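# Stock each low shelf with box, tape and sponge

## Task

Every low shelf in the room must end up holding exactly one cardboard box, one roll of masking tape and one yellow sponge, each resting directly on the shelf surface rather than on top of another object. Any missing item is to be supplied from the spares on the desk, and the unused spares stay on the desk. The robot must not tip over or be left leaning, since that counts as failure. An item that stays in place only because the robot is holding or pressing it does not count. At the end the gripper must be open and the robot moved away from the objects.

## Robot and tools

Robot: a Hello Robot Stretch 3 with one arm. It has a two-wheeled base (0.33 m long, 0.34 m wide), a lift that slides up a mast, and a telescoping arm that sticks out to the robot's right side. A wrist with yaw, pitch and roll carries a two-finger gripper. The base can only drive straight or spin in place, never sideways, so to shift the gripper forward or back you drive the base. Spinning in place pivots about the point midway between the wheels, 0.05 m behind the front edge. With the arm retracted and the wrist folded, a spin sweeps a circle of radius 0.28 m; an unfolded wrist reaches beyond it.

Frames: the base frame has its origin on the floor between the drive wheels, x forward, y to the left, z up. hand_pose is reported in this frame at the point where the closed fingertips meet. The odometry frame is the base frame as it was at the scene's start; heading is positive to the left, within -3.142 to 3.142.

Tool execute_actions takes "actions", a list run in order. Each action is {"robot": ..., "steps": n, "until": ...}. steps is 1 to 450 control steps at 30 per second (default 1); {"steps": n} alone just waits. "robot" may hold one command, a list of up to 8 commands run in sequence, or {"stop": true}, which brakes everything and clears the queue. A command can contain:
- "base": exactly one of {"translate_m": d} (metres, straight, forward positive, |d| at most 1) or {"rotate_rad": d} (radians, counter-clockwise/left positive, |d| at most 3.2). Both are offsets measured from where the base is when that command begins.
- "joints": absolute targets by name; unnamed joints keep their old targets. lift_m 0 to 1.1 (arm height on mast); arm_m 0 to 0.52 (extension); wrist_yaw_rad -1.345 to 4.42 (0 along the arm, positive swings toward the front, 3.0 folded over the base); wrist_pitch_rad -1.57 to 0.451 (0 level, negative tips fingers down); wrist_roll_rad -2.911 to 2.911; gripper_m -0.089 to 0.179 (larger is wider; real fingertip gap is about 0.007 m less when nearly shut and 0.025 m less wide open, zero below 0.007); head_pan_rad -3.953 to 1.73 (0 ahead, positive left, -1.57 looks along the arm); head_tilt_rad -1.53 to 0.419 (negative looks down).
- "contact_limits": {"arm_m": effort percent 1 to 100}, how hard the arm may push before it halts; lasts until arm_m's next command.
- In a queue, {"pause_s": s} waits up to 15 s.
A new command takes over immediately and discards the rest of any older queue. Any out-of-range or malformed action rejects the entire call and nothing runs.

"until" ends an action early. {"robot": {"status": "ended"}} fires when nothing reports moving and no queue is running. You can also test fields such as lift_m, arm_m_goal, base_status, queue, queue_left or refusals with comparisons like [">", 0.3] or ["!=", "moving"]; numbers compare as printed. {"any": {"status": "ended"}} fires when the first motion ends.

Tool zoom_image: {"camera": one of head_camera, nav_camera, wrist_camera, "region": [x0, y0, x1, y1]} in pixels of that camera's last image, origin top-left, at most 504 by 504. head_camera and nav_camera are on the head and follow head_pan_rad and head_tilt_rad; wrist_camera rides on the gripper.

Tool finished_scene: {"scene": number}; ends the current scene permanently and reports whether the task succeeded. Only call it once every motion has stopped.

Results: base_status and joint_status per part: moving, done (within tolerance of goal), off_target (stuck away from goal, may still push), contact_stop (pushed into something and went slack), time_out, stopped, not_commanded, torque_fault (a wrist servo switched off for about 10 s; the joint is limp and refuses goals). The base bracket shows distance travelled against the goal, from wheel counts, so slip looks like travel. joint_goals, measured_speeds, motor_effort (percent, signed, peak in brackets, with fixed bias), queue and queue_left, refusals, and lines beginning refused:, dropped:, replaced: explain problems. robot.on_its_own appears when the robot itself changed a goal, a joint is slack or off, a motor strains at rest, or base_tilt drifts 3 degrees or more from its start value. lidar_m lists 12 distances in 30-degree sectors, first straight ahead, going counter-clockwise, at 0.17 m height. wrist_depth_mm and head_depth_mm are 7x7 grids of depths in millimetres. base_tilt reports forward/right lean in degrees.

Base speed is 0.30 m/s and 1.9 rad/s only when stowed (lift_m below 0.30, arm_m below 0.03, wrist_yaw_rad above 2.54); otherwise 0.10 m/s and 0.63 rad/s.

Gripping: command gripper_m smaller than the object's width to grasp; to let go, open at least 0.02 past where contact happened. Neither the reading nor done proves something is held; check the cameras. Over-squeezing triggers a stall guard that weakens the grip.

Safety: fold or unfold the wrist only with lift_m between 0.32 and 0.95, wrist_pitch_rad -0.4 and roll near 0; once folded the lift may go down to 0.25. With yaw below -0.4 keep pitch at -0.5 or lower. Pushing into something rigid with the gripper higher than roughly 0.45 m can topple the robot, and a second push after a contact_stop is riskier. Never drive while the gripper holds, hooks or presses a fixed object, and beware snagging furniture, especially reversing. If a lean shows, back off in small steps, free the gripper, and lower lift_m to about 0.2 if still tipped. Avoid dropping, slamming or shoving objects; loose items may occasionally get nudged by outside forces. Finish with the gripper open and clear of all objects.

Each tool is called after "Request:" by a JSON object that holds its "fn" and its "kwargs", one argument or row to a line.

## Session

Request:
{"fn": "execute_actions", "kwargs": {
  "actions": [
    {"robot":{"joints":{"head_pan_rad":1.5,"head_tilt_rad":-0.5}},"steps":200,"until":{"robot":{"status":"ended"}}}
  ]
}}

Request:
{"fn": "execute_actions", "kwargs": {
  "actions": [
    {"robot":{"joints":{"head_pan_rad":-0.3}},"steps":200,"until":{"robot":{"status":"ended"}}}
  ]
}}

Request:
{"fn": "execute_actions", "kwargs": {
  "actions": [
    {"robot":{"joints":{"head_pan_rad":-2.0}},"steps":200,"until":{"robot":{"status":"ended"}}}
  ]
}}

Request:
{"fn": "execute_actions", "kwargs": {
  "actions": [
    {"robot":{"joints":{"head_pan_rad":-3.5}},"steps":200,"until":{"robot":{"status":"ended"}}}
  ]
}}

Scene clock: 1.27 s.
robot.base_odometry: x=+0.000 y=+0.000 heading=+0.000 (m, m, rad; robot's odometry frame)
robot.turned_by_wheels: +0.000 (rad since the last result)
robot.turned_by_imu: +0.000 (rad since the last result)
robot.base_tilt: forward=-0.1 right=-0.4 (deg)
robot.lidar_m: 1.60 1.57 1.35 0.84 1.11 1.04 1.90 1.51 0.78 0.64 0.63 0.70
robot.head_depth_mm: 1193 1325 1476 1664 1893 1695 1393 / 1133 1234 1382 1546 1755 1683 1382 / 1076 1184 1297 1452 1637 1665 1383 / 1037 1124 1240 1369 1173 1195 1307 / 994 1082 1176 1280 1083 1201 1281 / 955 1032 1121 1238 1050 1158 1214 / 911 990 1071 1168 1025 1091 1182
robot.base_status: not_commanded
robot.joint_positions: lift_m=+0.541 arm_m=-0.002 wrist_yaw_rad=+2.821 wrist_pitch_rad=-0.512 wrist_roll_rad=+0.010 gripper_m=+0.037 head_pan_rad=+1.493 head_tilt_rad=-0.494
robot.joint_goals: lift_m=+0.541 arm_m=-0.002 wrist_yaw_rad=+2.821 wrist_pitch_rad=-0.512 wrist_roll_rad=+0.010 gripper_m=+0.037 head_pan_rad=+1.500 head_tilt_rad=-0.500
robot.joint_status: lift_m=not_commanded arm_m=not_commanded wrist_yaw_rad=not_commanded wrist_pitch_rad=not_commanded wrist_roll_rad=not_commanded gripper_m=not_commanded head_pan_rad=done head_tilt_rad=done
robot.measured_speeds: translate_m=+0.000 rotate_rad=+0.000 lift_m=+0.000 arm_m=+0.000 wrist_yaw_rad=+0.000 wrist_pitch_rad=+0.000 wrist_roll_rad=+0.000 head_pan_rad=+0.000 head_tilt_rad=+0.000
robot: refusals=0 queue=done queue_left=0
robot.motor_effort: left_wheel=+0(0) right_wheel=+0(0) lift_m=+29(29) arm_m=+0(0) wrist_yaw_rad=+1(0) wrist_pitch_rad=+7(7) wrist_roll_rad=+0(0) gripper_m=+0(0) head_pan_rad=+4(58) head_tilt_rad=-4(33) (%)
robot.hand_pose: x=+0.0453 y=+0.0574 z=+0.5329 quat_wxyz=(+0.287, +0.707, +0.067, +0.643) (m; robot's base frame)
robot.wrist_depth_mm: - 920 - - - - - / - 788 880 - - - - / 613 - - - - - - / 805 - 925 - - - - / 744 - 863 845 862 827 825 / 722 720 - 725 - 718 730 / 640 628 648 630 635 635 630
pictures: head_camera (sideways: a quarter turn clockwise sets it upright), nav_camera (sideways: a quarter turn counterclockwise sets it upright), wrist_camera
camera_calibration (this result's frames):
head_camera: T_world_to_cam=[[-0.0106121, -0.483531, -0.875263, 1.15567], [-0.993459, 0.104626, -0.0457547, 0.0673907], [0.113699, 0.869052, -0.481478, 0.583778], [0, 0, 0, 1]] pos_world=[0.0128387, 0.0444167, 1.29567]
nav_camera: T_world_to_cam=[[0.0236271, 0.456646, 0.889335, -1.12132], [0.997255, -0.0732059, 0.0110947, 0.0304469], [0.0701709, 0.886631, -0.457122, 0.550145], [0, 0, 0, 1]] pos_world=[-0.042474, 0.0264996, 1.24838]
wrist_camera: T_world_to_cam=[[0.960665, -0.277706, 0.0014339, -0.0253156], [-0.181022, -0.630106, -0.755114, 0.475674], [0.210603, 0.725152, -0.655592, 0.464178], [0, 0, 0, 1]] pos_world=[0.0126698, -0.043905, 0.663536]
Images, in order (width x height): head_camera 896x504, nav_camera 672x504, wrist_camera 644x364.

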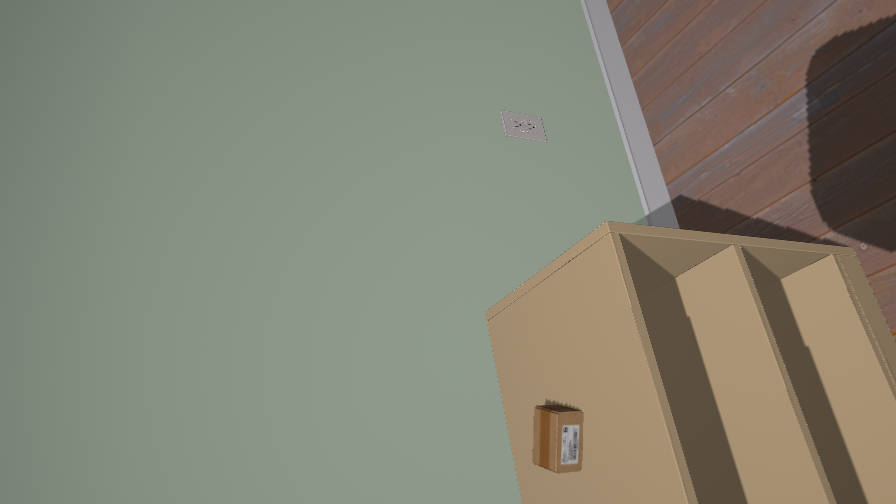

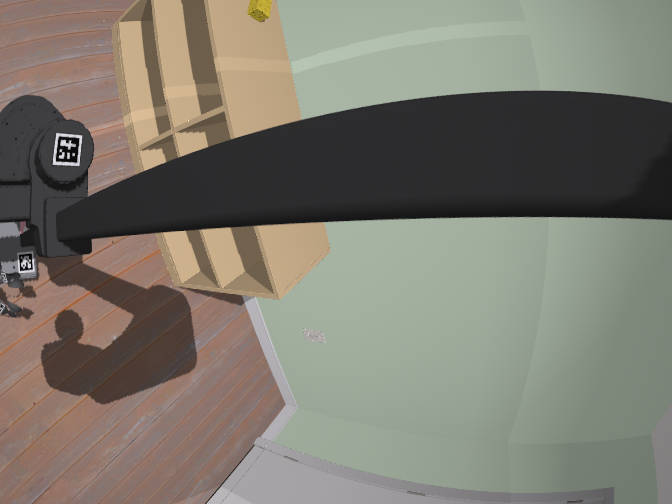

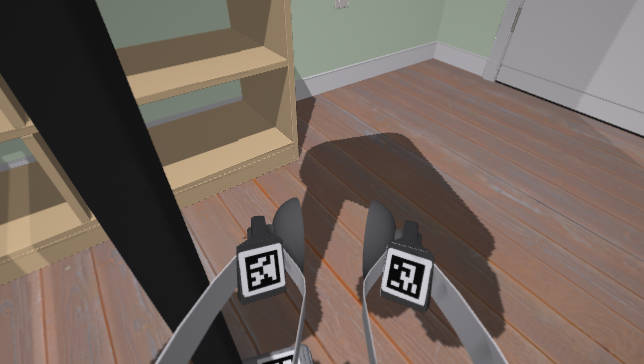

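Scene clock: 2.63 s.
robot.base_odometry: x=+0.000 y=+0.000 heading=+0.000 (m, m, rad; robot's odometry frame)
robot.turned_by_wheels: +0.000 (rad since the last result)
robot.turned_by_imu: +0.000 (rad since the last result)
robot.base_tilt: forward=-0.1 right=-0.5 (deg)
robot.lidar_m: 1.60 1.57 1.35 0.84 1.11 1.04 1.89 1.51 0.78 0.64 0.63 0.70
robot.head_depth_mm: 641 675 708 752 794 844 903 / 702 742 785 833 888 957 1028 / 1867 2019 2191 950 1013 1091 1203 / 1729 1902 2077 2341 2071 1648 1337 / 1622 1768 1938 2127 2041 1638 1352 / 1507 1642 1790 1940 2035 1621 1348 / 1428 1539 1668 1806 1925 1606 1345
robot.base_status: not_commanded
robot.joint_positions: lift_m=+0.541 arm_m=-0.002 wrist_yaw_rad=+2.821 wrist_pitch_rad=-0.512 wrist_roll_rad=+0.010 gripper_m=+0.037 head_pan_rad=-0.293 head_tilt_rad=-0.494
robot.joint_goals: lift_m=+0.541 arm_m=-0.002 wrist_yaw_rad=+2.821 wrist_pitch_rad=-0.512 wrist_roll_rad=+0.010 gripper_m=+0.037 head_pan_rad=-0.300 head_tilt_rad=-0.500
robot.joint_status: lift_m=not_commanded arm_m=not_commanded wrist_yaw_rad=not_commanded wrist_pitch_rad=not_commanded wrist_roll_rad=not_commanded gripper_m=not_commanded head_pan_rad=done head_tilt_rad=done
robot.measured_speeds: translate_m=+0.000 rotate_rad=+0.000 lift_m=+0.000 arm_m=+0.000 wrist_yaw_rad=+0.000 wrist_pitch_rad=+0.000 wrist_roll_rad=+0.000 head_pan_rad=+0.000 head_tilt_rad=+0.000
robot: refusals=0 queue=done queue_left=0
robot.motor_effort: left_wheel=+0(0) right_wheel=+0(0) lift_m=+29(29) arm_m=+0(0) wrist_yaw_rad=+1(0) wrist_pitch_rad=+6(6) wrist_roll_rad=+0(0) gripper_m=-1(0) head_pan_rad=-4(58) head_tilt_rad=-3(3) (%)
robot.hand_pose: x=+0.0453 y=+0.0574 z=+0.5329 quat_wxyz=(+0.287, +0.707, +0.067, +0.643) (m; robot's base frame)
robot.wrist_depth_mm: - 918 - - - - - / - 782 865 - - - - / 614 - - - - - - / 804 - 950 - - - - / 757 - 848 842 872 836 849 / 716 732 - 720 - 729 725 / 640 641 654 644 645 636 634
pictures: head_camera (sideways: a quarter turn clockwise sets it upright), nav_camera (sideways: a quarter turn counterclockwise sets it upright), wrist_camera
camera_calibration (this result's frames):
head_camera: T_world_to_cam=[[-0.47038, 0.113468, -0.875139, 1.15831], [0.313906, 0.94835, -0.0457616, 0.0594247], [0.824746, -0.296237, -0.481703, 0.579733], [0, 0, 0, 1]] pos_world=[0.0480592, -0.0160482, 1.29566]
nav_camera: T_world_to_cam=[[0.441343, -0.120456, 0.889217, -1.12372], [-0.284025, -0.958753, 0.0110935, 0.0382644], [0.851203, -0.257456, -0.457351, 0.545679], [0, 0, 0, 1]] pos_world=[0.0423283, 0.0418156, 1.24837]
wrist_camera: T_world_to_cam=[[0.960665, -0.277706, 0.00143384, -0.0253155], [-0.181022, -0.630106, -0.755114, 0.475674], [0.210603, 0.725152, -0.655592, 0.464178], [0, 0, 0, 1]] pos_world=[0.0126698, -0.043905, 0.663536]
Images, in order (width x height): head_camera 896x504, nav_camera 672x504, wrist_camera 644x364.

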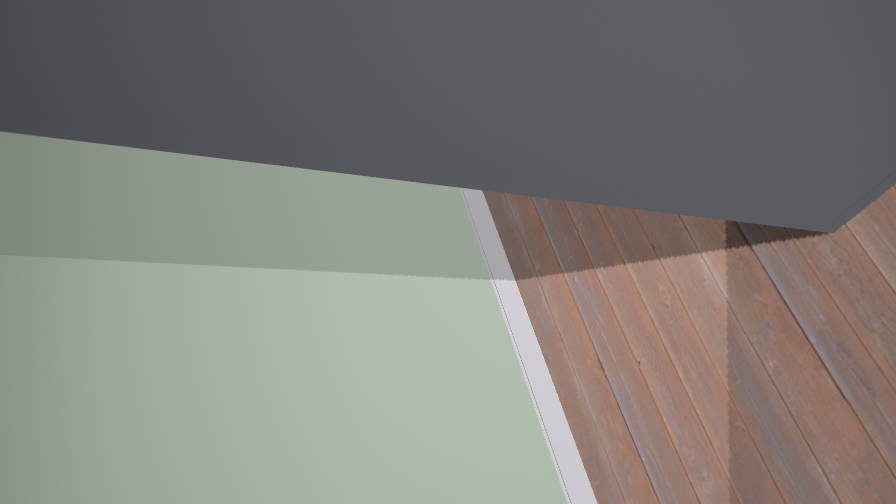

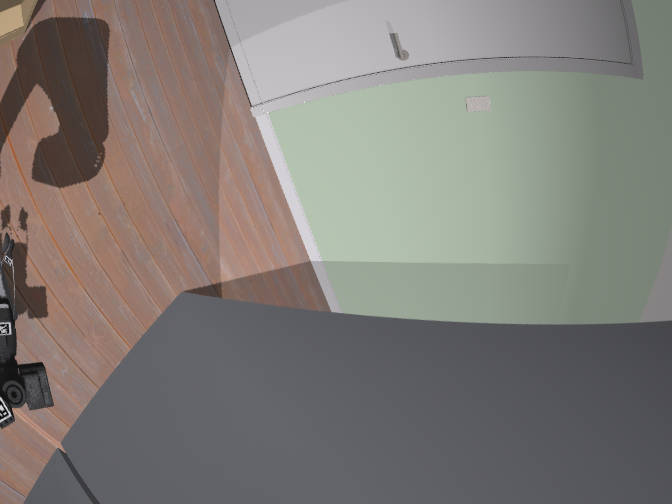

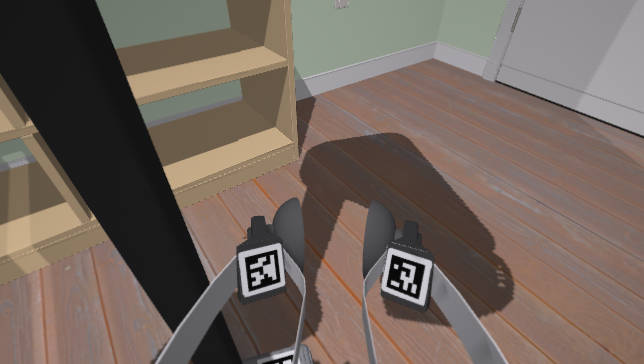

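Scene clock: 3.97 s.
robot.base_odometry: x=+0.000 y=+0.000 heading=+0.000 (m, m, rad; robot's odometry frame)
robot.turned_by_wheels: +0.000 (rad since the last result)
robot.turned_by_imu: +0.000 (rad since the last result)
robot.base_tilt: forward=-0.2 right=-0.6 (deg)
robot.lidar_m: 1.61 1.57 1.35 0.84 1.11 1.03 1.90 1.51 0.78 0.64 0.63 0.70
robot.head_depth_mm: 1024 1152 1327 1583 1939 1703 1399 / 903 1018 1149 1326 1570 1672 1387 / 815 896 1006 1139 1310 1530 1377 / 740 812 891 996 1130 1303 1358 / 678 736 807 891 993 1118 1274 / 626 674 737 798 883 988 1116 / 582 623 671 734 807 891 992
robot.base_status: not_commanded
robot.joint_positions: lift_m=+0.541 arm_m=-0.002 wrist_yaw_rad=+2.821 wrist_pitch_rad=-0.512 wrist_roll_rad=+0.010 gripper_m=+0.037 head_pan_rad=-1.993 head_tilt_rad=-0.494
robot.joint_goals: lift_m=+0.541 arm_m=-0.002 wrist_yaw_rad=+2.821 wrist_pitch_rad=-0.512 wrist_roll_rad=+0.010 gripper_m=+0.037 head_pan_rad=-2.000 head_tilt_rad=-0.500
robot.joint_status: lift_m=not_commanded arm_m=not_commanded wrist_yaw_rad=not_commanded wrist_pitch_rad=not_commanded wrist_roll_rad=not_commanded gripper_m=not_commanded head_pan_rad=done head_tilt_rad=done
robot.measured_speeds: translate_m=+0.000 rotate_rad=+0.000 lift_m=+0.000 arm_m=+0.000 wrist_yaw_rad=+0.000 wrist_pitch_rad=+0.000 wrist_roll_rad=+0.000 head_pan_rad=+0.000 head_tilt_rad=+0.000
robot: refusals=0 queue=done queue_left=0
robot.motor_effort: left_wheel=+0(0) right_wheel=+0(0) lift_m=+29(29) arm_m=-1(0) wrist_yaw_rad=+0(0) wrist_pitch_rad=+7(7) wrist_roll_rad=+0(0) gripper_m=+0(0) head_pan_rad=-4(57) head_tilt_rad=-3(3) (%)
robot.hand_pose: x=+0.0453 y=+0.0574 z=+0.5329 quat_wxyz=(+0.287, +0.707, +0.067, +0.643) (m; robot's base frame)
robot.wrist_depth_mm: - 922 - - - - - / - 782 842 - - - - / 614 - - - - - - / 834 - 933 - - - - / 749 - 859 842 866 838 850 / 722 723 - 712 - 719 733 / 635 631 659 642 642 642 648
pictures: head_camera (sideways: a quarter turn clockwise sets it upright), nav_camera (sideways: a quarter turn counterclockwise sets it upright), wrist_camera
camera_calibration (this result's frames):
head_camera: T_world_to_cam=[[0.173149, 0.451874, -0.875117, 1.15436], [0.899997, -0.433487, -0.0457628, 0.0558511], [-0.400031, -0.779679, -0.481743, 0.587256], [0, 0, 0, 1]] pos_world=[-0.0152209, -0.0395412, 1.29566]
nav_camera: T_world_to_cam=[[-0.176338, -0.422179, 0.889196, -1.11992], [-0.914162, 0.405197, 0.0110933, 0.0421085], [-0.364983, -0.810914, -0.457391, 0.55315], [0, 0, 0, 1]] pos_world=[0.0428999, -0.0413123, 1.24837]
wrist_camera: T_world_to_cam=[[0.960665, -0.277706, 0.00143358, -0.0253154], [-0.181022, -0.630106, -0.755114, 0.475675], [0.210603, 0.725152, -0.655592, 0.464178], [0, 0, 0, 1]] pos_world=[0.0126698, -0.043905, 0.663536]
Images, in order (width x height): head_camera 896x504, nav_camera 672x504, wrist_camera 644x364.

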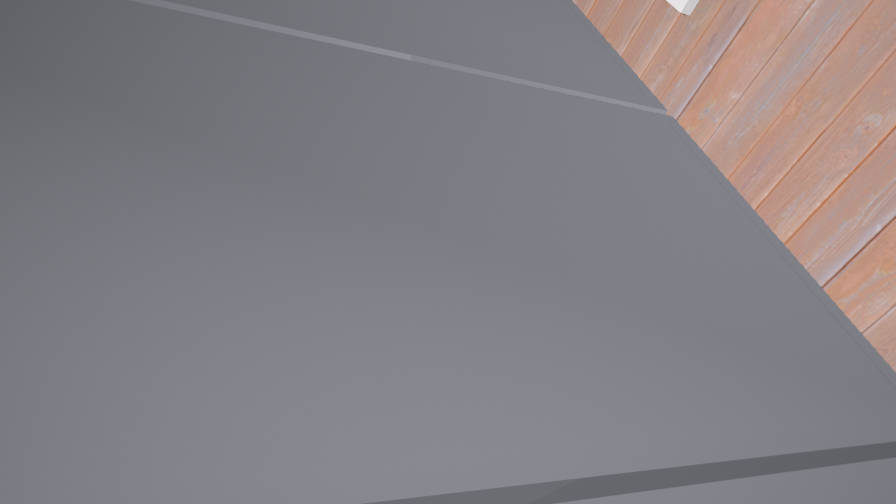

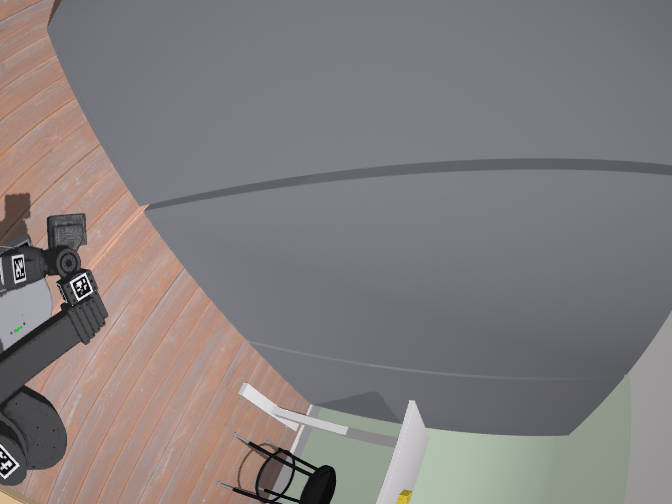

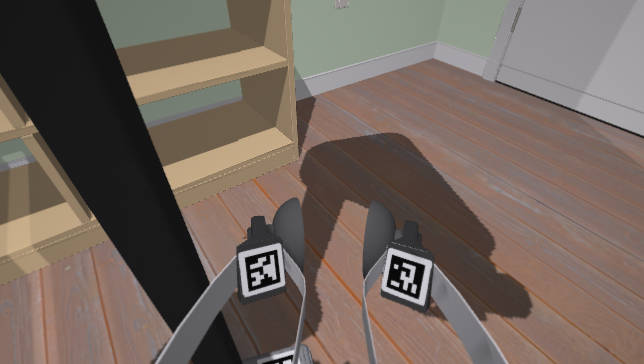

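Scene clock: 5.23 s.
robot.base_odometry: x=+0.000 y=+0.000 heading=+0.000 (m, m, rad; robot's odometry frame)
robot.turned_by_wheels: +0.000 (rad since the last result)
robot.turned_by_imu: +0.000 (rad since the last result)
robot.base_tilt: forward=-0.2 right=-0.7 (deg)
robot.lidar_m: 1.61 1.56 1.35 0.84 1.10 1.03 1.89 1.51 0.78 0.64 0.63 0.70
robot.head_depth_mm: 1103 1165 1231 1297 1131 1134 1082 / 1201 1264 1346 1399 1123 1224 1258 / 1309 1399 1484 1572 1236 1303 1329 / 1454 1554 1676 1810 1344 1457 1378 / 1625 1742 1920 2090 2073 1636 1368 / 1851 1908 2217 2395 2014 1624 1348 / 2009 2110 1980 2427 2010 1604 1346
robot.base_status: not_commanded
robot.joint_positions: lift_m=+0.541 arm_m=-0.002 wrist_yaw_rad=+2.821 wrist_pitch_rad=-0.512 wrist_roll_rad=+0.010 gripper_m=+0.037 head_pan_rad=-3.493 head_tilt_rad=-0.494
robot.joint_goals: lift_m=+0.541 arm_m=-0.002 wrist_yaw_rad=+2.821 wrist_pitch_rad=-0.512 wrist_roll_rad=+0.010 gripper_m=+0.037 head_pan_rad=-3.500 head_tilt_rad=-0.500
robot.joint_status: lift_m=not_commanded arm_m=not_commanded wrist_yaw_rad=not_commanded wrist_pitch_rad=not_commanded wrist_roll_rad=not_commanded gripper_m=not_commanded head_pan_rad=done head_tilt_rad=done
robot.measured_speeds: translate_m=+0.000 rotate_rad=+0.000 lift_m=+0.000 arm_m=+0.000 wrist_yaw_rad=+0.000 wrist_pitch_rad=+0.000 wrist_roll_rad=+0.000 head_pan_rad=+0.000 head_tilt_rad=+0.000
robot: refusals=0 queue=done queue_left=0
robot.motor_effort: left_wheel=+0(0) right_wheel=+0(0) lift_m=+29(29) arm_m=+0(0) wrist_yaw_rad=+0(0) wrist_pitch_rad=+7(7) wrist_roll_rad=+0(0) gripper_m=+0(0) head_pan_rad=-4(57) head_tilt_rad=-3(3) (%)
robot.hand_pose: x=+0.0453 y=+0.0574 z=+0.5329 quat_wxyz=(+0.287, +0.707, +0.067, +0.643) (m; robot's base frame)
robot.wrist_depth_mm: - 918 - - - - - / - 794 866 - - - - / 621 - - - - - - / 818 - 935 - - - - / 761 - 856 825 859 839 836 / 713 716 - 723 - 718 715 / 632 630 647 643 628 633 636
pictures: head_camera (sideways: a quarter turn clockwise sets it upright), nav_camera (sideways: a quarter turn counterclockwise sets it upright), wrist_camera
camera_calibration (this result's frames):
head_camera: T_world_to_cam=[[0.463016, -0.140756, -0.875102, 1.15257], [-0.368728, -0.92841, -0.0457636, 0.0635914], [-0.806012, 0.343864, -0.481769, 0.589767], [0, 0, 0, 1]] pos_world=[-0.0348503, 0.01847, 1.29566]
nav_camera: T_world_to_cam=[[-0.433621, 0.146038, 0.889182, -1.11833], [0.339508, 0.940538, 0.0110932, 0.0344613], [-0.83469, 0.306694, -0.457418, 0.55605], [0, 0, 0, 1]] pos_world=[-0.0325037, -0.0396309, 1.24837]
wrist_camera: T_world_to_cam=[[0.960665, -0.277706, 0.00143384, -0.0253155], [-0.181022, -0.630106, -0.755114, 0.475674], [0.210603, 0.725152, -0.655592, 0.464179], [0, 0, 0, 1]] pos_world=[0.0126698, -0.043905, 0.663536]
Images, in order (width x height): head_camera 896x504, nav_camera 672x504, wrist_camera 644x364.

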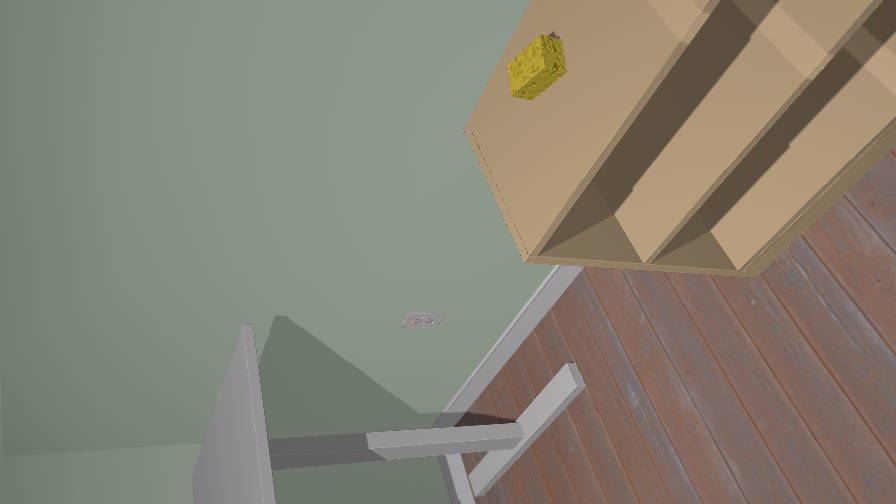

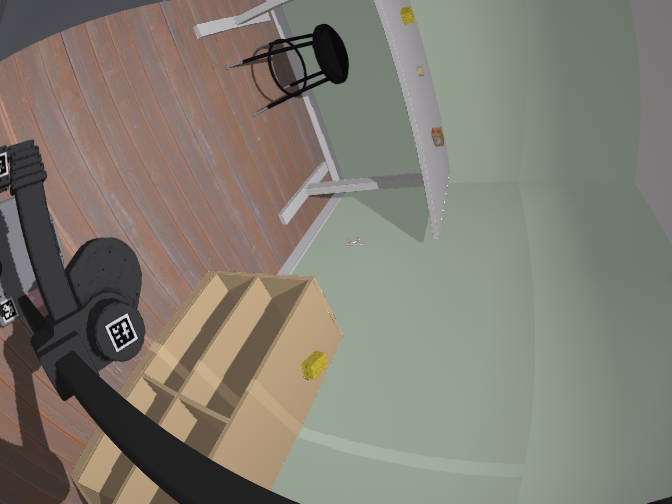

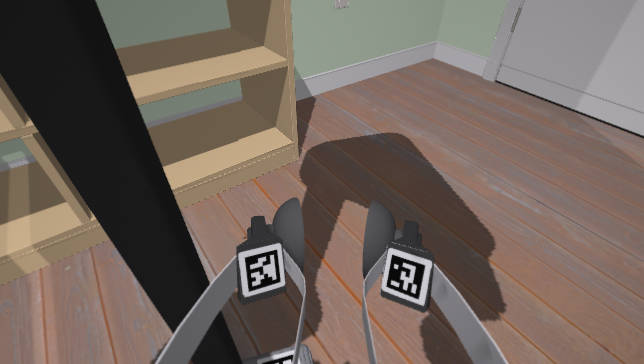

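Request:
{"fn": "execute_actions", "kwargs": {
  "actions": [
    {"robot":[{"joints":{"wrist_yaw_rad":3.0,"wrist_pitch_rad":-0.4}},{"base":{"rotate_rad":0.38},"joints":{"lift_m":0.28,"head_pan_rad":-0.6,"head_tilt_rad":-0.4}},{"base":{"translate_m":1.0}},{"base":{"translate_m":0.1}},{"base":{"rotate_rad":-1.57}},{"base":{"translate_m":1.0}},{"base":{"translate_m":0.4}}],"steps":450,"until":{"robot":{"status":"ended"}}},
    {"steps":450,"until":{"robot":{"status":"ended"}}}
  ]
}}

Request:
{"fn": "execute_actions", "kwargs": {
  "actions": [
    {"robot":{"joints":{"head_pan_rad":-1.4,"head_tilt_rad":-0.3}},"steps":200,"until":{"robot":{"status":"ended"}}}
  ]
}}

Scene clock: 32.03 s.
robot.base_odometry: x=+1.542 y=-0.892 heading=-1.190 (m, m, rad; robot's odometry frame)
robot.turned_by_wheels: -1.190 (rad since the last result)
robot.turned_by_imu: -1.185 (rad since the last result)
robot.base_tilt: forward=-0.1 right=-0.6 (deg)
robot.lidar_m: 1.55 0.62 0.46 0.45 0.47 0.66 1.95 0.70 0.59 1.42 3.16 2.13
robot.head_depth_mm: 3004 3198 3611 3552 2417 1821 1489 / 2767 2999 3338 3421 2385 1811 1480 / 2566 2755 2973 3170 2394 1800 1472 / 2438 2614 2764 2795 2346 1795 1461 / 2278 2476 2566 2665 2330 1785 1448 / 2156 2300 2447 2476 2289 1755 1444 / 2055 2165 2287 2340 2193 1761 1422
robot.base_status: done (translate_m +0.4000 of +0.4000)
robot.joint_positions: lift_m=+0.280 arm_m=-0.002 wrist_yaw_rad=+2.998 wrist_pitch_rad=-0.423 wrist_roll_rad=+0.010 gripper_m=+0.037 head_pan_rad=-0.607 head_tilt_rad=-0.408
robot.joint_goals: lift_m=+0.280 arm_m=-0.002 wrist_yaw_rad=+3.000 wrist_pitch_rad=-0.400 wrist_roll_rad=+0.010 gripper_m=+0.037 head_pan_rad=-0.600 head_tilt_rad=-0.400
robot.joint_status: lift_m=done arm_m=not_commanded wrist_yaw_rad=done wrist_pitch_rad=done wrist_roll_rad=not_commanded gripper_m=not_commanded head_pan_rad=done head_tilt_rad=done
robot.measured_speeds: translate_m=+0.000 rotate_rad=+0.000 lift_m=+0.000 arm_m=+0.000 wrist_yaw_rad=+0.000 wrist_pitch_rad=+0.000 wrist_roll_rad=+0.000 head_pan_rad=+0.000 head_tilt_rad=+0.000
robot: refusals=0 queue=done queue_left=0
robot.motor_effort: left_wheel=+2(8) right_wheel=-3(12) lift_m=+22(29) arm_m=+0(1) wrist_yaw_rad=+2(5) wrist_pitch_rad=+11(14) wrist_roll_rad=+0(0) gripper_m=+0(0) head_pan_rad=+4(60) head_tilt_rad=+4(13) (%)
robot.hand_pose: x=+0.0108 y=+0.0781 z=+0.2919 quat_wxyz=(+0.198, +0.703, +0.098, +0.676) (m; robot's base frame)
robot.wrist_depth_mm: 421 - 439 440 450 449 464 / 454 463 480 480 488 495 510 / 512 512 531 531 549 552 566 / 554 549 562 576 585 601 612 / 563 570 - 571 596 565 571 / 480 492 - - - 485 490 / 425 - - - 418 420 415
pictures: head_camera (sideways: a quarter turn clockwise sets it upright), nav_camera (sideways: a quarter turn counterclockwise sets it upright), wrist_camera
camera_calibration (this result's frames):
head_camera: T_world_to_cam=[[-0.348983, 0.209276, -0.913463, 1.20756], [0.594697, 0.802784, -0.043281, 0.0544873], [0.724256, -0.558338, -0.404613, 0.480033], [0, 0, 0, 1]] pos_world=[0.0413481, -0.0284346, 1.29965]
nav_camera: T_world_to_cam=[[0.31829, -0.206315, 0.92527, -1.17], [-0.567137, -0.823544, 0.0114615, 0.039511], [0.759636, -0.528403, -0.379135, 0.444455], [0, 0, 0, 1]] pos_world=[0.057185, 0.0260014, 1.25063]
wrist_camera: T_world_to_cam=[[0.99446, -0.105006, 0.00490056, -0.000914754], [-0.0575247, -0.582625, -0.810703, 0.311729], [0.0879835, 0.805929, -0.585437, 0.273], [0, 0, 0, 1]] pos_world=[-0.00517775, -0.0384942, 0.412549]
Images, in order (width x height): head_camera 896x504, nav_camera 672x504, wrist_camera 644x364.

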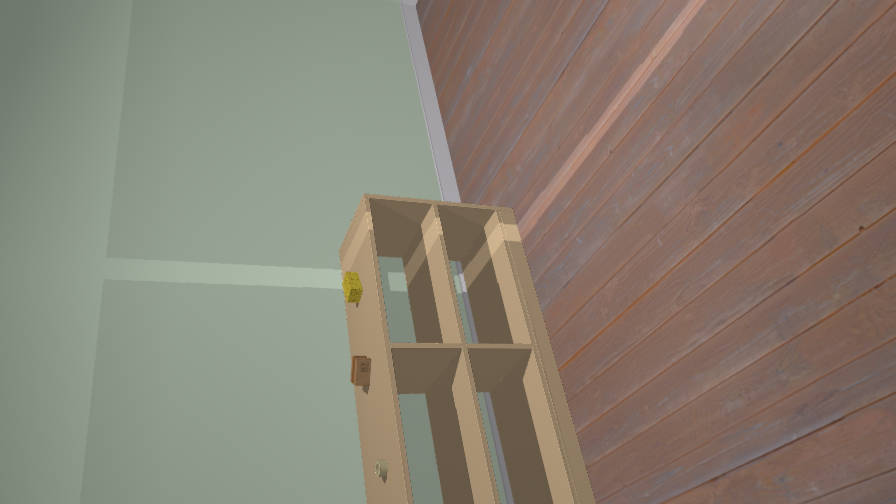

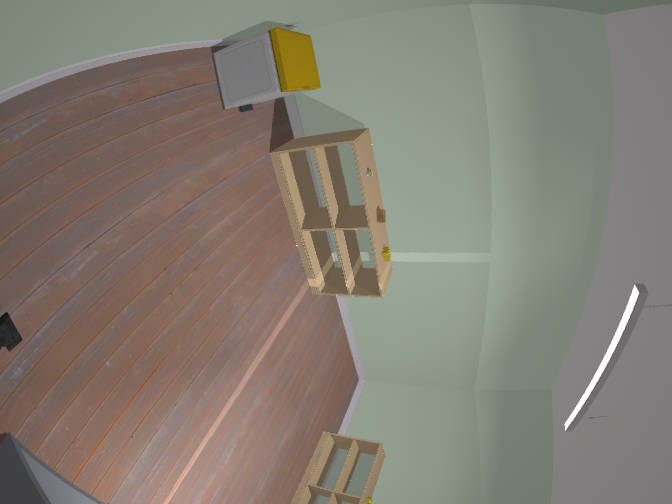

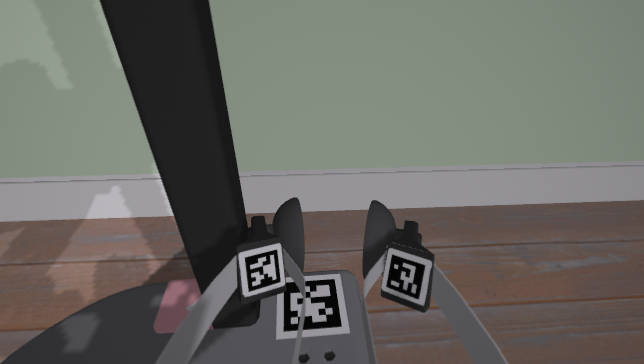

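Scene clock: 33.03 s.
robot.base_odometry: x=+1.542 y=-0.892 heading=-1.190 (m, m, rad; robot's odometry frame)
robot.turned_by_wheels: +0.000 (rad since the last result)
robot.turned_by_imu: +0.000 (rad since the last result)
robot.base_tilt: forward=-0.3 right=-0.5 (deg)
robot.lidar_m: 1.54 0.62 0.47 0.45 0.47 0.66 1.95 0.70 0.58 1.42 3.15 2.13
robot.head_depth_mm: 2902 2966 2955 2344 2353 1608 1571 / 2979 3105 3253 3383 2843 2065 1619 / 3028 3164 3306 3356 2836 2058 1605 / 3074 3221 3414 3403 2791 2033 1594 / 3089 3284 3487 3447 2733 2032 1583 / 3171 3353 3460 3463 2705 1991 1579 / 3244 3461 3642 3851 2656 1981 1553
robot.base_status: done (translate_m +0.4000 of +0.4000)
robot.joint_positions: lift_m=+0.280 arm_m=-0.002 wrist_yaw_rad=+2.998 wrist_pitch_rad=-0.423 wrist_roll_rad=+0.010 gripper_m=+0.037 head_pan_rad=-1.393 head_tilt_rad=-0.310
robot.joint_goals: lift_m=+0.280 arm_m=-0.002 wrist_yaw_rad=+3.000 wrist_pitch_rad=-0.400 wrist_roll_rad=+0.010 gripper_m=+0.037 head_pan_rad=-1.400 head_tilt_rad=-0.300
robot.joint_status: lift_m=done arm_m=not_commanded wrist_yaw_rad=done wrist_pitch_rad=done wrist_roll_rad=not_commanded gripper_m=not_commanded head_pan_rad=done head_tilt_rad=done
robot.measured_speeds: translate_m=+0.000 rotate_rad=+0.000 lift_m=+0.000 arm_m=+0.000 wrist_yaw_rad=+0.000 wrist_pitch_rad=+0.000 wrist_roll_rad=+0.000 head_pan_rad=+0.000 head_tilt_rad=+0.000
robot: refusals=0 queue=done queue_left=0
robot.motor_effort: left_wheel=+2(2) right_wheel=-2(2) lift_m=+22(22) arm_m=-1(1) wrist_yaw_rad=+3(3) wrist_pitch_rad=+12(11) wrist_roll_rad=+0(0) gripper_m=+0(0) head_pan_rad=-4(50) head_tilt_rad=+5(18) (%)
robot.hand_pose: x=+0.0108 y=+0.0781 z=+0.2919 quat_wxyz=(+0.198, +0.703, +0.098, +0.676) (m; robot's base frame)
robot.wrist_depth_mm: 421 - 437 441 447 455 462 / 459 465 476 481 487 498 509 / 508 508 522 532 537 545 567 / 542 561 576 576 591 602 616 / 560 562 - 571 593 560 571 / 481 498 - - - 490 477 / 425 - - - 416 416 415
pictures: head_camera (sideways: a quarter turn clockwise sets it upright), nav_camera (sideways: a quarter turn counterclockwise sets it upright), wrist_camera
camera_calibration (this result's frames):
head_camera: T_world_to_cam=[[-0.0824888, 0.305341, -0.948664, 1.25188], [0.988964, 0.142629, -0.0400857, 0.0479278], [0.123068, -0.941501, -0.313736, 0.365434], [0, 0, 0, 1]] pos_world=[0.0108944, -0.0450301, 1.30419]
nav_camera: T_world_to_cam=[[0.062711, -0.280528, 0.957795, -1.21091], [-0.983653, -0.179687, 0.0117755, 0.0416415], [0.1688, -0.942877, -0.287211, 0.328427], [0, 0, 0, 1]] pos_world=[0.0614595, -0.0225454, 1.25364]
wrist_camera: T_world_to_cam=[[0.99446, -0.105006, 0.00490048, -0.000914728], [-0.0575248, -0.582625, -0.810703, 0.311729], [0.0879835, 0.805929, -0.585437, 0.273], [0, 0, 0, 1]] pos_world=[-0.00517775, -0.0384942, 0.412549]
Images, in order (width x height): head_camera 896x504, nav_camera 672x504, wrist_camera 644x364.

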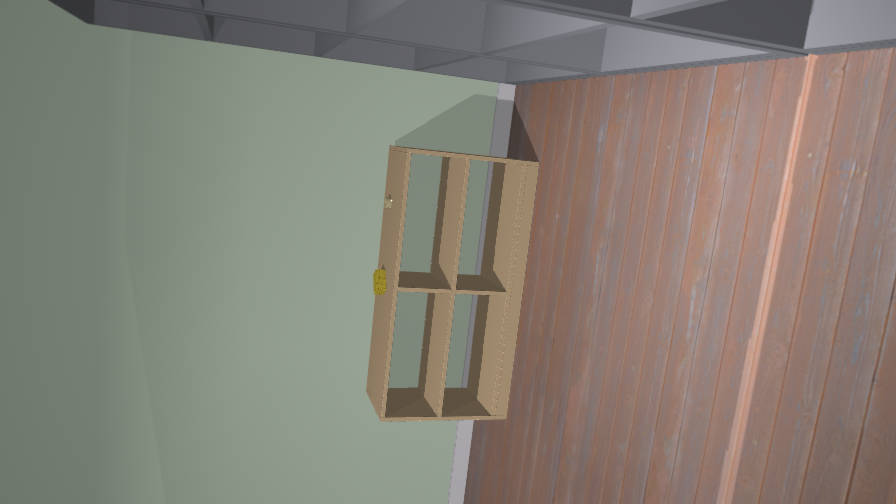

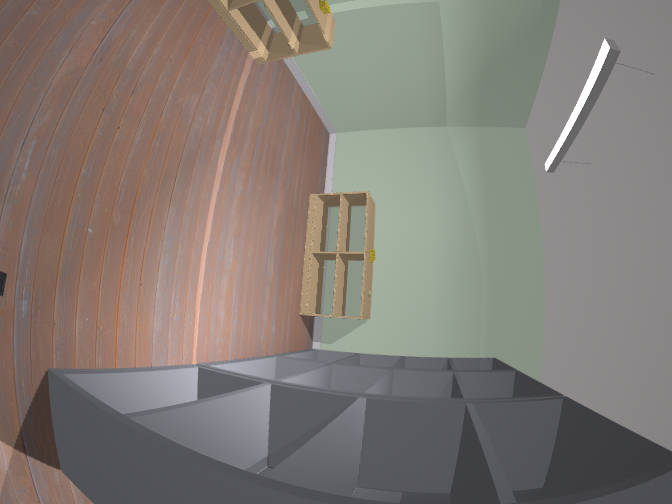

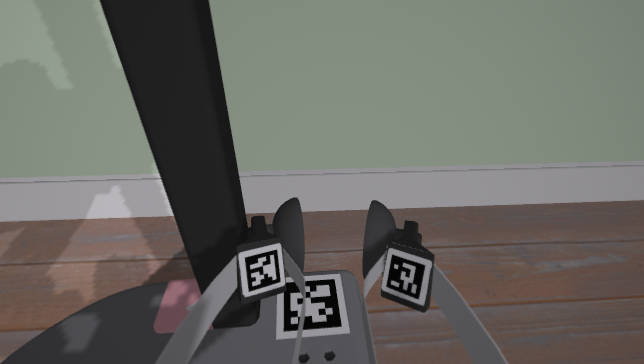

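Request:
{"fn": "execute_actions", "kwargs": {
  "actions": [
    {"robot":[{"base":{"translate_m":-1.0},"joints":{"head_pan_rad":-1.57,"head_tilt_rad":-0.7}},{"base":{"translate_m":-0.4}},{"base":{"rotate_rad":-1.57}},{"base":{"translate_m":1.0}},{"base":{"translate_m":0.4}}],"steps":450,"until":{"robot":{"status":"ended"}}},
    {"steps":450,"until":{"robot":{"status":"ended"}}}
  ]
}}

Request:
{"fn": "execute_actions", "kwargs": {
  "actions": [
    {"robot":[{"base":{"translate_m":0.6},"joints":{"head_pan_rad":-1.9,"head_tilt_rad":-0.4}},{"base":{"rotate_rad":1.57}},{"joints":{"lift_m":0.9}},{"joints":{"wrist_yaw_rad":0,"gripper_m":0.12}},{"joints":{"lift_m":1.1}}],"steps":450,"until":{"robot":{"status":"ended"}}},
    {"steps":450,"until":{"robot":{"status":"ended"}}}
  ]
}}

Scene clock: 58.47 s.
robot.base_odometry: x=-0.278 y=-0.114 heading=-2.760 (m, m, rad; robot's odometry frame)
robot.turned_by_wheels: -1.570 (rad since the last result)
robot.turned_by_imu: -1.567 (rad since the last result)
robot.base_tilt: forward=-0.1 right=-0.5 (deg)
robot.lidar_m: 1.22 0.84 0.63 0.61 0.64 0.90 1.86 1.04 1.07 0.75 0.86 1.64
robot.head_depth_mm: 954 1073 1205 1109 1222 1357 1247 / 962 1069 1206 1100 1220 1363 1239 / 959 1068 1220 1090 1156 1348 1239 / 971 1082 1231 1074 1222 1364 1224 / 977 1086 1223 1068 1242 1340 1224 / 982 1091 1208 1057 1243 1339 1209 / 982 1103 1221 1045 1223 1325 1201
robot.base_status: done (translate_m +0.4000 of +0.4000)
robot.joint_positions: lift_m=+0.280 arm_m=-0.002 wrist_yaw_rad=+2.998 wrist_pitch_rad=-0.423 wrist_roll_rad=+0.010 gripper_m=+0.037 head_pan_rad=-1.563 head_tilt_rad=-0.692
robot.joint_goals: lift_m=+0.280 arm_m=-0.002 wrist_yaw_rad=+3.000 wrist_pitch_rad=-0.400 wrist_roll_rad=+0.010 gripper_m=+0.037 head_pan_rad=-1.570 head_tilt_rad=-0.700
robot.joint_status: lift_m=done arm_m=not_commanded wrist_yaw_rad=done wrist_pitch_rad=done wrist_roll_rad=not_commanded gripper_m=not_commanded head_pan_rad=done head_tilt_rad=done
robot.measured_speeds: translate_m=+0.000 rotate_rad=+0.000 lift_m=+0.000 arm_m=+0.000 wrist_yaw_rad=+0.000 wrist_pitch_rad=+0.000 wrist_roll_rad=+0.000 head_pan_rad=+0.000 head_tilt_rad=+0.000
robot: refusals=0 queue=done queue_left=0
robot.motor_effort: left_wheel=+2(8) right_wheel=-2(12) lift_m=+22(22) arm_m=-1(1) wrist_yaw_rad=+2(3) wrist_pitch_rad=+12(12) wrist_roll_rad=+1(0) gripper_m=+0(0) head_pan_rad=-3(23) head_tilt_rad=-4(28) (%)
robot.hand_pose: x=+0.0108 y=+0.0781 z=+0.2919 quat_wxyz=(+0.198, +0.703, +0.098, +0.676) (m; robot's base frame)
robot.wrist_depth_mm: 556 - 578 592 598 598 608 / 616 615 629 635 660 655 668 / 662 675 692 697 713 731 743 / 688 697 684 684 704 693 700 / 566 559 - 566 590 572 573 / 479 489 - - - 485 480 / 429 - - - 417 416 420
pictures: head_camera (sideways: a quarter turn clockwise sets it upright), nav_camera (sideways: a quarter turn counterclockwise sets it upright), wrist_camera
camera_calibration (this result's frames):
head_camera: T_world_to_cam=[[-0.0319798, 0.645574, -0.763027, 1.00947], [0.998694, -0.00980177, -0.0501499, 0.0609482], [-0.0398545, -0.763634, -0.644418, 0.796698], [0, 0, 0, 1]] pos_world=[0.00316596, -0.0427029, 1.28671]
nav_camera: T_world_to_cam=[[0.0167394, -0.623176, 0.781902, -0.981198], [-0.999847, -0.0143836, 0.00994159, 0.0441333], [0.00505118, -0.781949, -0.623322, 0.766776], [0, 0, 0, 1]] pos_world=[0.0566781, -0.0112444, 1.24471]
wrist_camera: T_world_to_cam=[[0.994463, -0.104971, 0.0049025, -0.000912394], [-0.0574989, -0.582589, -0.810731, 0.311736], [0.0879596, 0.80596, -0.585399, 0.273002], [0, 0, 0, 1]] pos_world=[-0.00518135, -0.0385106, 0.412553]
Images, in order (width x height): head_camera 896x504, nav_camera 672x504, wrist_camera 644x364.

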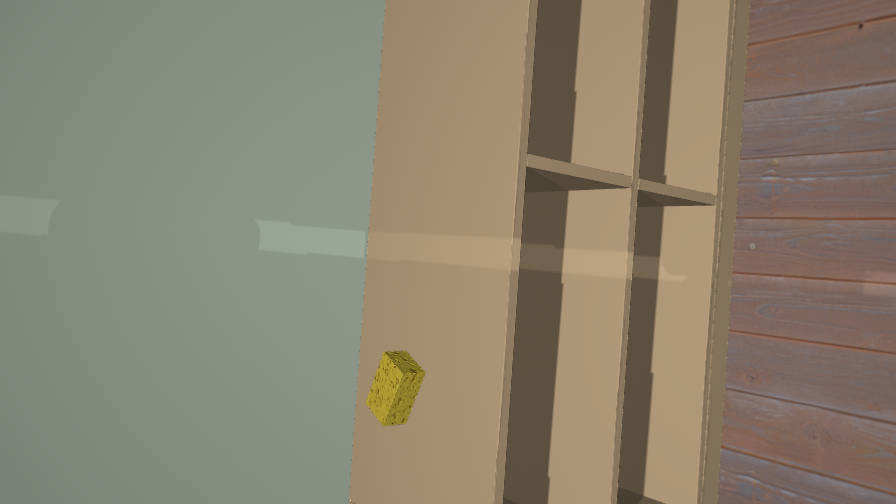

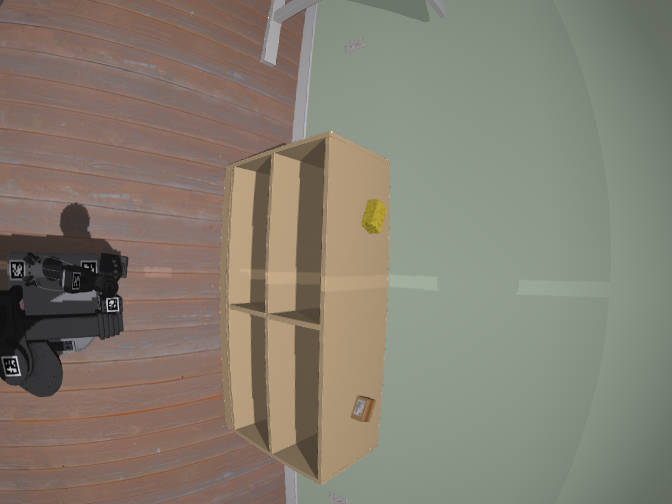

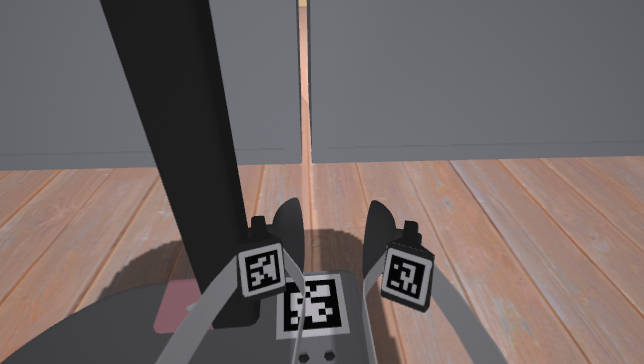

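Scene clock: 75.80 s.
robot.base_odometry: x=-0.834 y=-0.337 heading=-1.190 (m, m, rad; robot's odometry frame)
robot.turned_by_wheels: +1.570 (rad since the last result)
robot.turned_by_imu: +1.569 (rad since the last result)
robot.base_tilt: forward=-0.3 right=-0.6 (deg)
robot.lidar_m: 0.59 0.61 0.87 2.46 1.05 1.07 0.76 1.19 0.71 0.62 0.81 0.60
robot.head_depth_mm: - - - - - - 1422 / - - - - - - 1407 / - - - - - - 1400 / - - - - - - 1416 / 1102 - - - - - - / 1078 - - - - - - / 1048 - - - - - -
robot.base_status: done (rotate_rad +1.5699 of +1.5700)
robot.joint_positions: lift_m=+1.099 arm_m=-0.002 wrist_yaw_rad=+0.003 wrist_pitch_rad=-0.422 wrist_roll_rad=+0.010 gripper_m=+0.120 head_pan_rad=-1.893 head_tilt_rad=-0.408
robot.joint_goals: lift_m=+1.100 arm_m=-0.002 wrist_yaw_rad=+0.000 wrist_pitch_rad=-0.400 wrist_roll_rad=+0.010 gripper_m=+0.120 head_pan_rad=-1.900 head_tilt_rad=-0.400
robot.joint_status: lift_m=done arm_m=not_commanded wrist_yaw_rad=done wrist_pitch_rad=done wrist_roll_rad=not_commanded gripper_m=done head_pan_rad=done head_tilt_rad=done
robot.measured_speeds: translate_m=+0.000 rotate_rad=+0.000 lift_m=+0.000 arm_m=+0.000 wrist_yaw_rad=+0.000 wrist_pitch_rad=+0.000 wrist_roll_rad=+0.000 head_pan_rad=+0.000 head_tilt_rad=+0.000
robot: refusals=0 queue=done queue_left=0
robot.motor_effort: left_wheel=-2(8) right_wheel=+4(13) lift_m=+36(38) arm_m=-1(1) wrist_yaw_rad=-4(7) wrist_pitch_rad=+12(11) wrist_roll_rad=+0(0) gripper_m=+0(84) head_pan_rad=-3(31) head_tilt_rad=+4(24) (%)
robot.hand_pose: x=-0.0209 y=-0.3673 z=+1.1109 quat_wxyz=(+0.688, +0.149, -0.694, -0.148) (m; robot's base frame)
robot.wrist_depth_mm: 633 863 916 912 891 877 848 / 632 845 853 872 875 868 893 / 603 610 610 584 615 609 631 / 471 470 479 470 481 481 479 / 388 385 389 387 393 406 391 / 348 340 334 331 329 - 333 / 645 - - - - - 894
pictures: head_camera (sideways: a quarter turn clockwise sets it upright), nav_camera (sideways: a quarter turn counterclockwise sets it upright), wrist_camera
camera_calibration (this result's frames):
head_camera: T_world_to_cam=[[0.103074, 0.393945, -0.913336, 1.20464], [0.937373, -0.345626, -0.0432905, 0.0524094], [-0.332727, -0.851675, -0.404898, 0.486852], [0, 0, 0, 1]] pos_world=[-0.0113056, -0.0418083, 1.29964]
nav_camera: T_world_to_cam=[[-0.108842, -0.363658, 0.925152, -1.16724], [-0.949565, 0.313359, 0.0114604, 0.0418453], [-0.294073, -0.877245, -0.379424, 0.451259], [0, 0, 0, 1]] pos_world=[0.0453921, -0.0417255, 1.25062]
wrist_camera: T_world_to_cam=[[-0.999128, -0.0414639, 0.00491279, -0.0384663], [-0.0282444, 0.584508, -0.810896, 1.14382], [0.0307514, -0.810328, -0.585169, 0.519069], [0, 0, 0, 1]] pos_world=[-0.0220882, -0.249552, 1.23145]
Images, in order (width x height): head_camera 896x504, nav_camera 672x504, wrist_camera 644x364.

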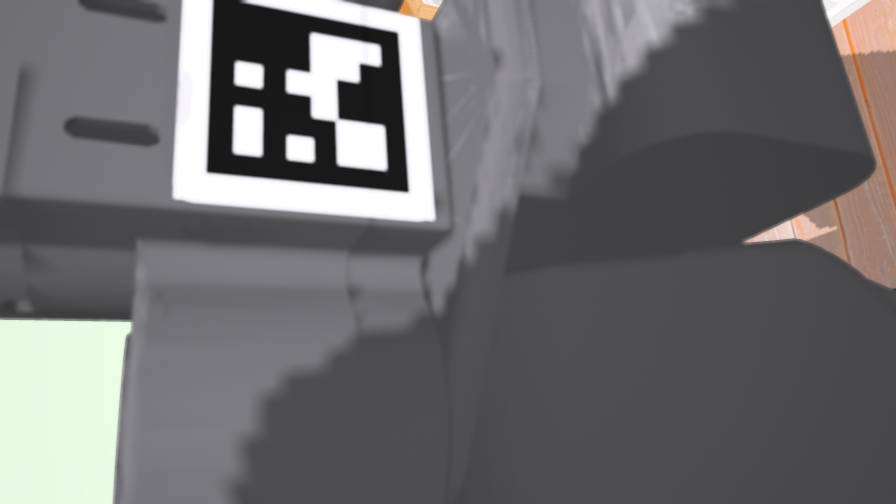

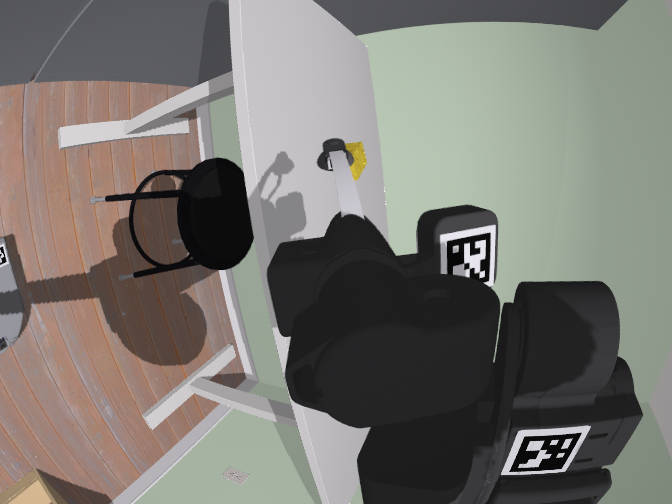

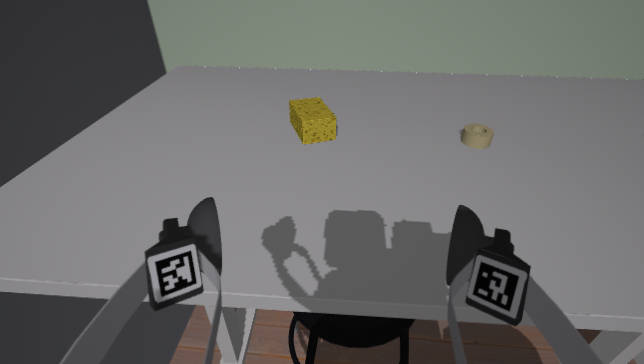

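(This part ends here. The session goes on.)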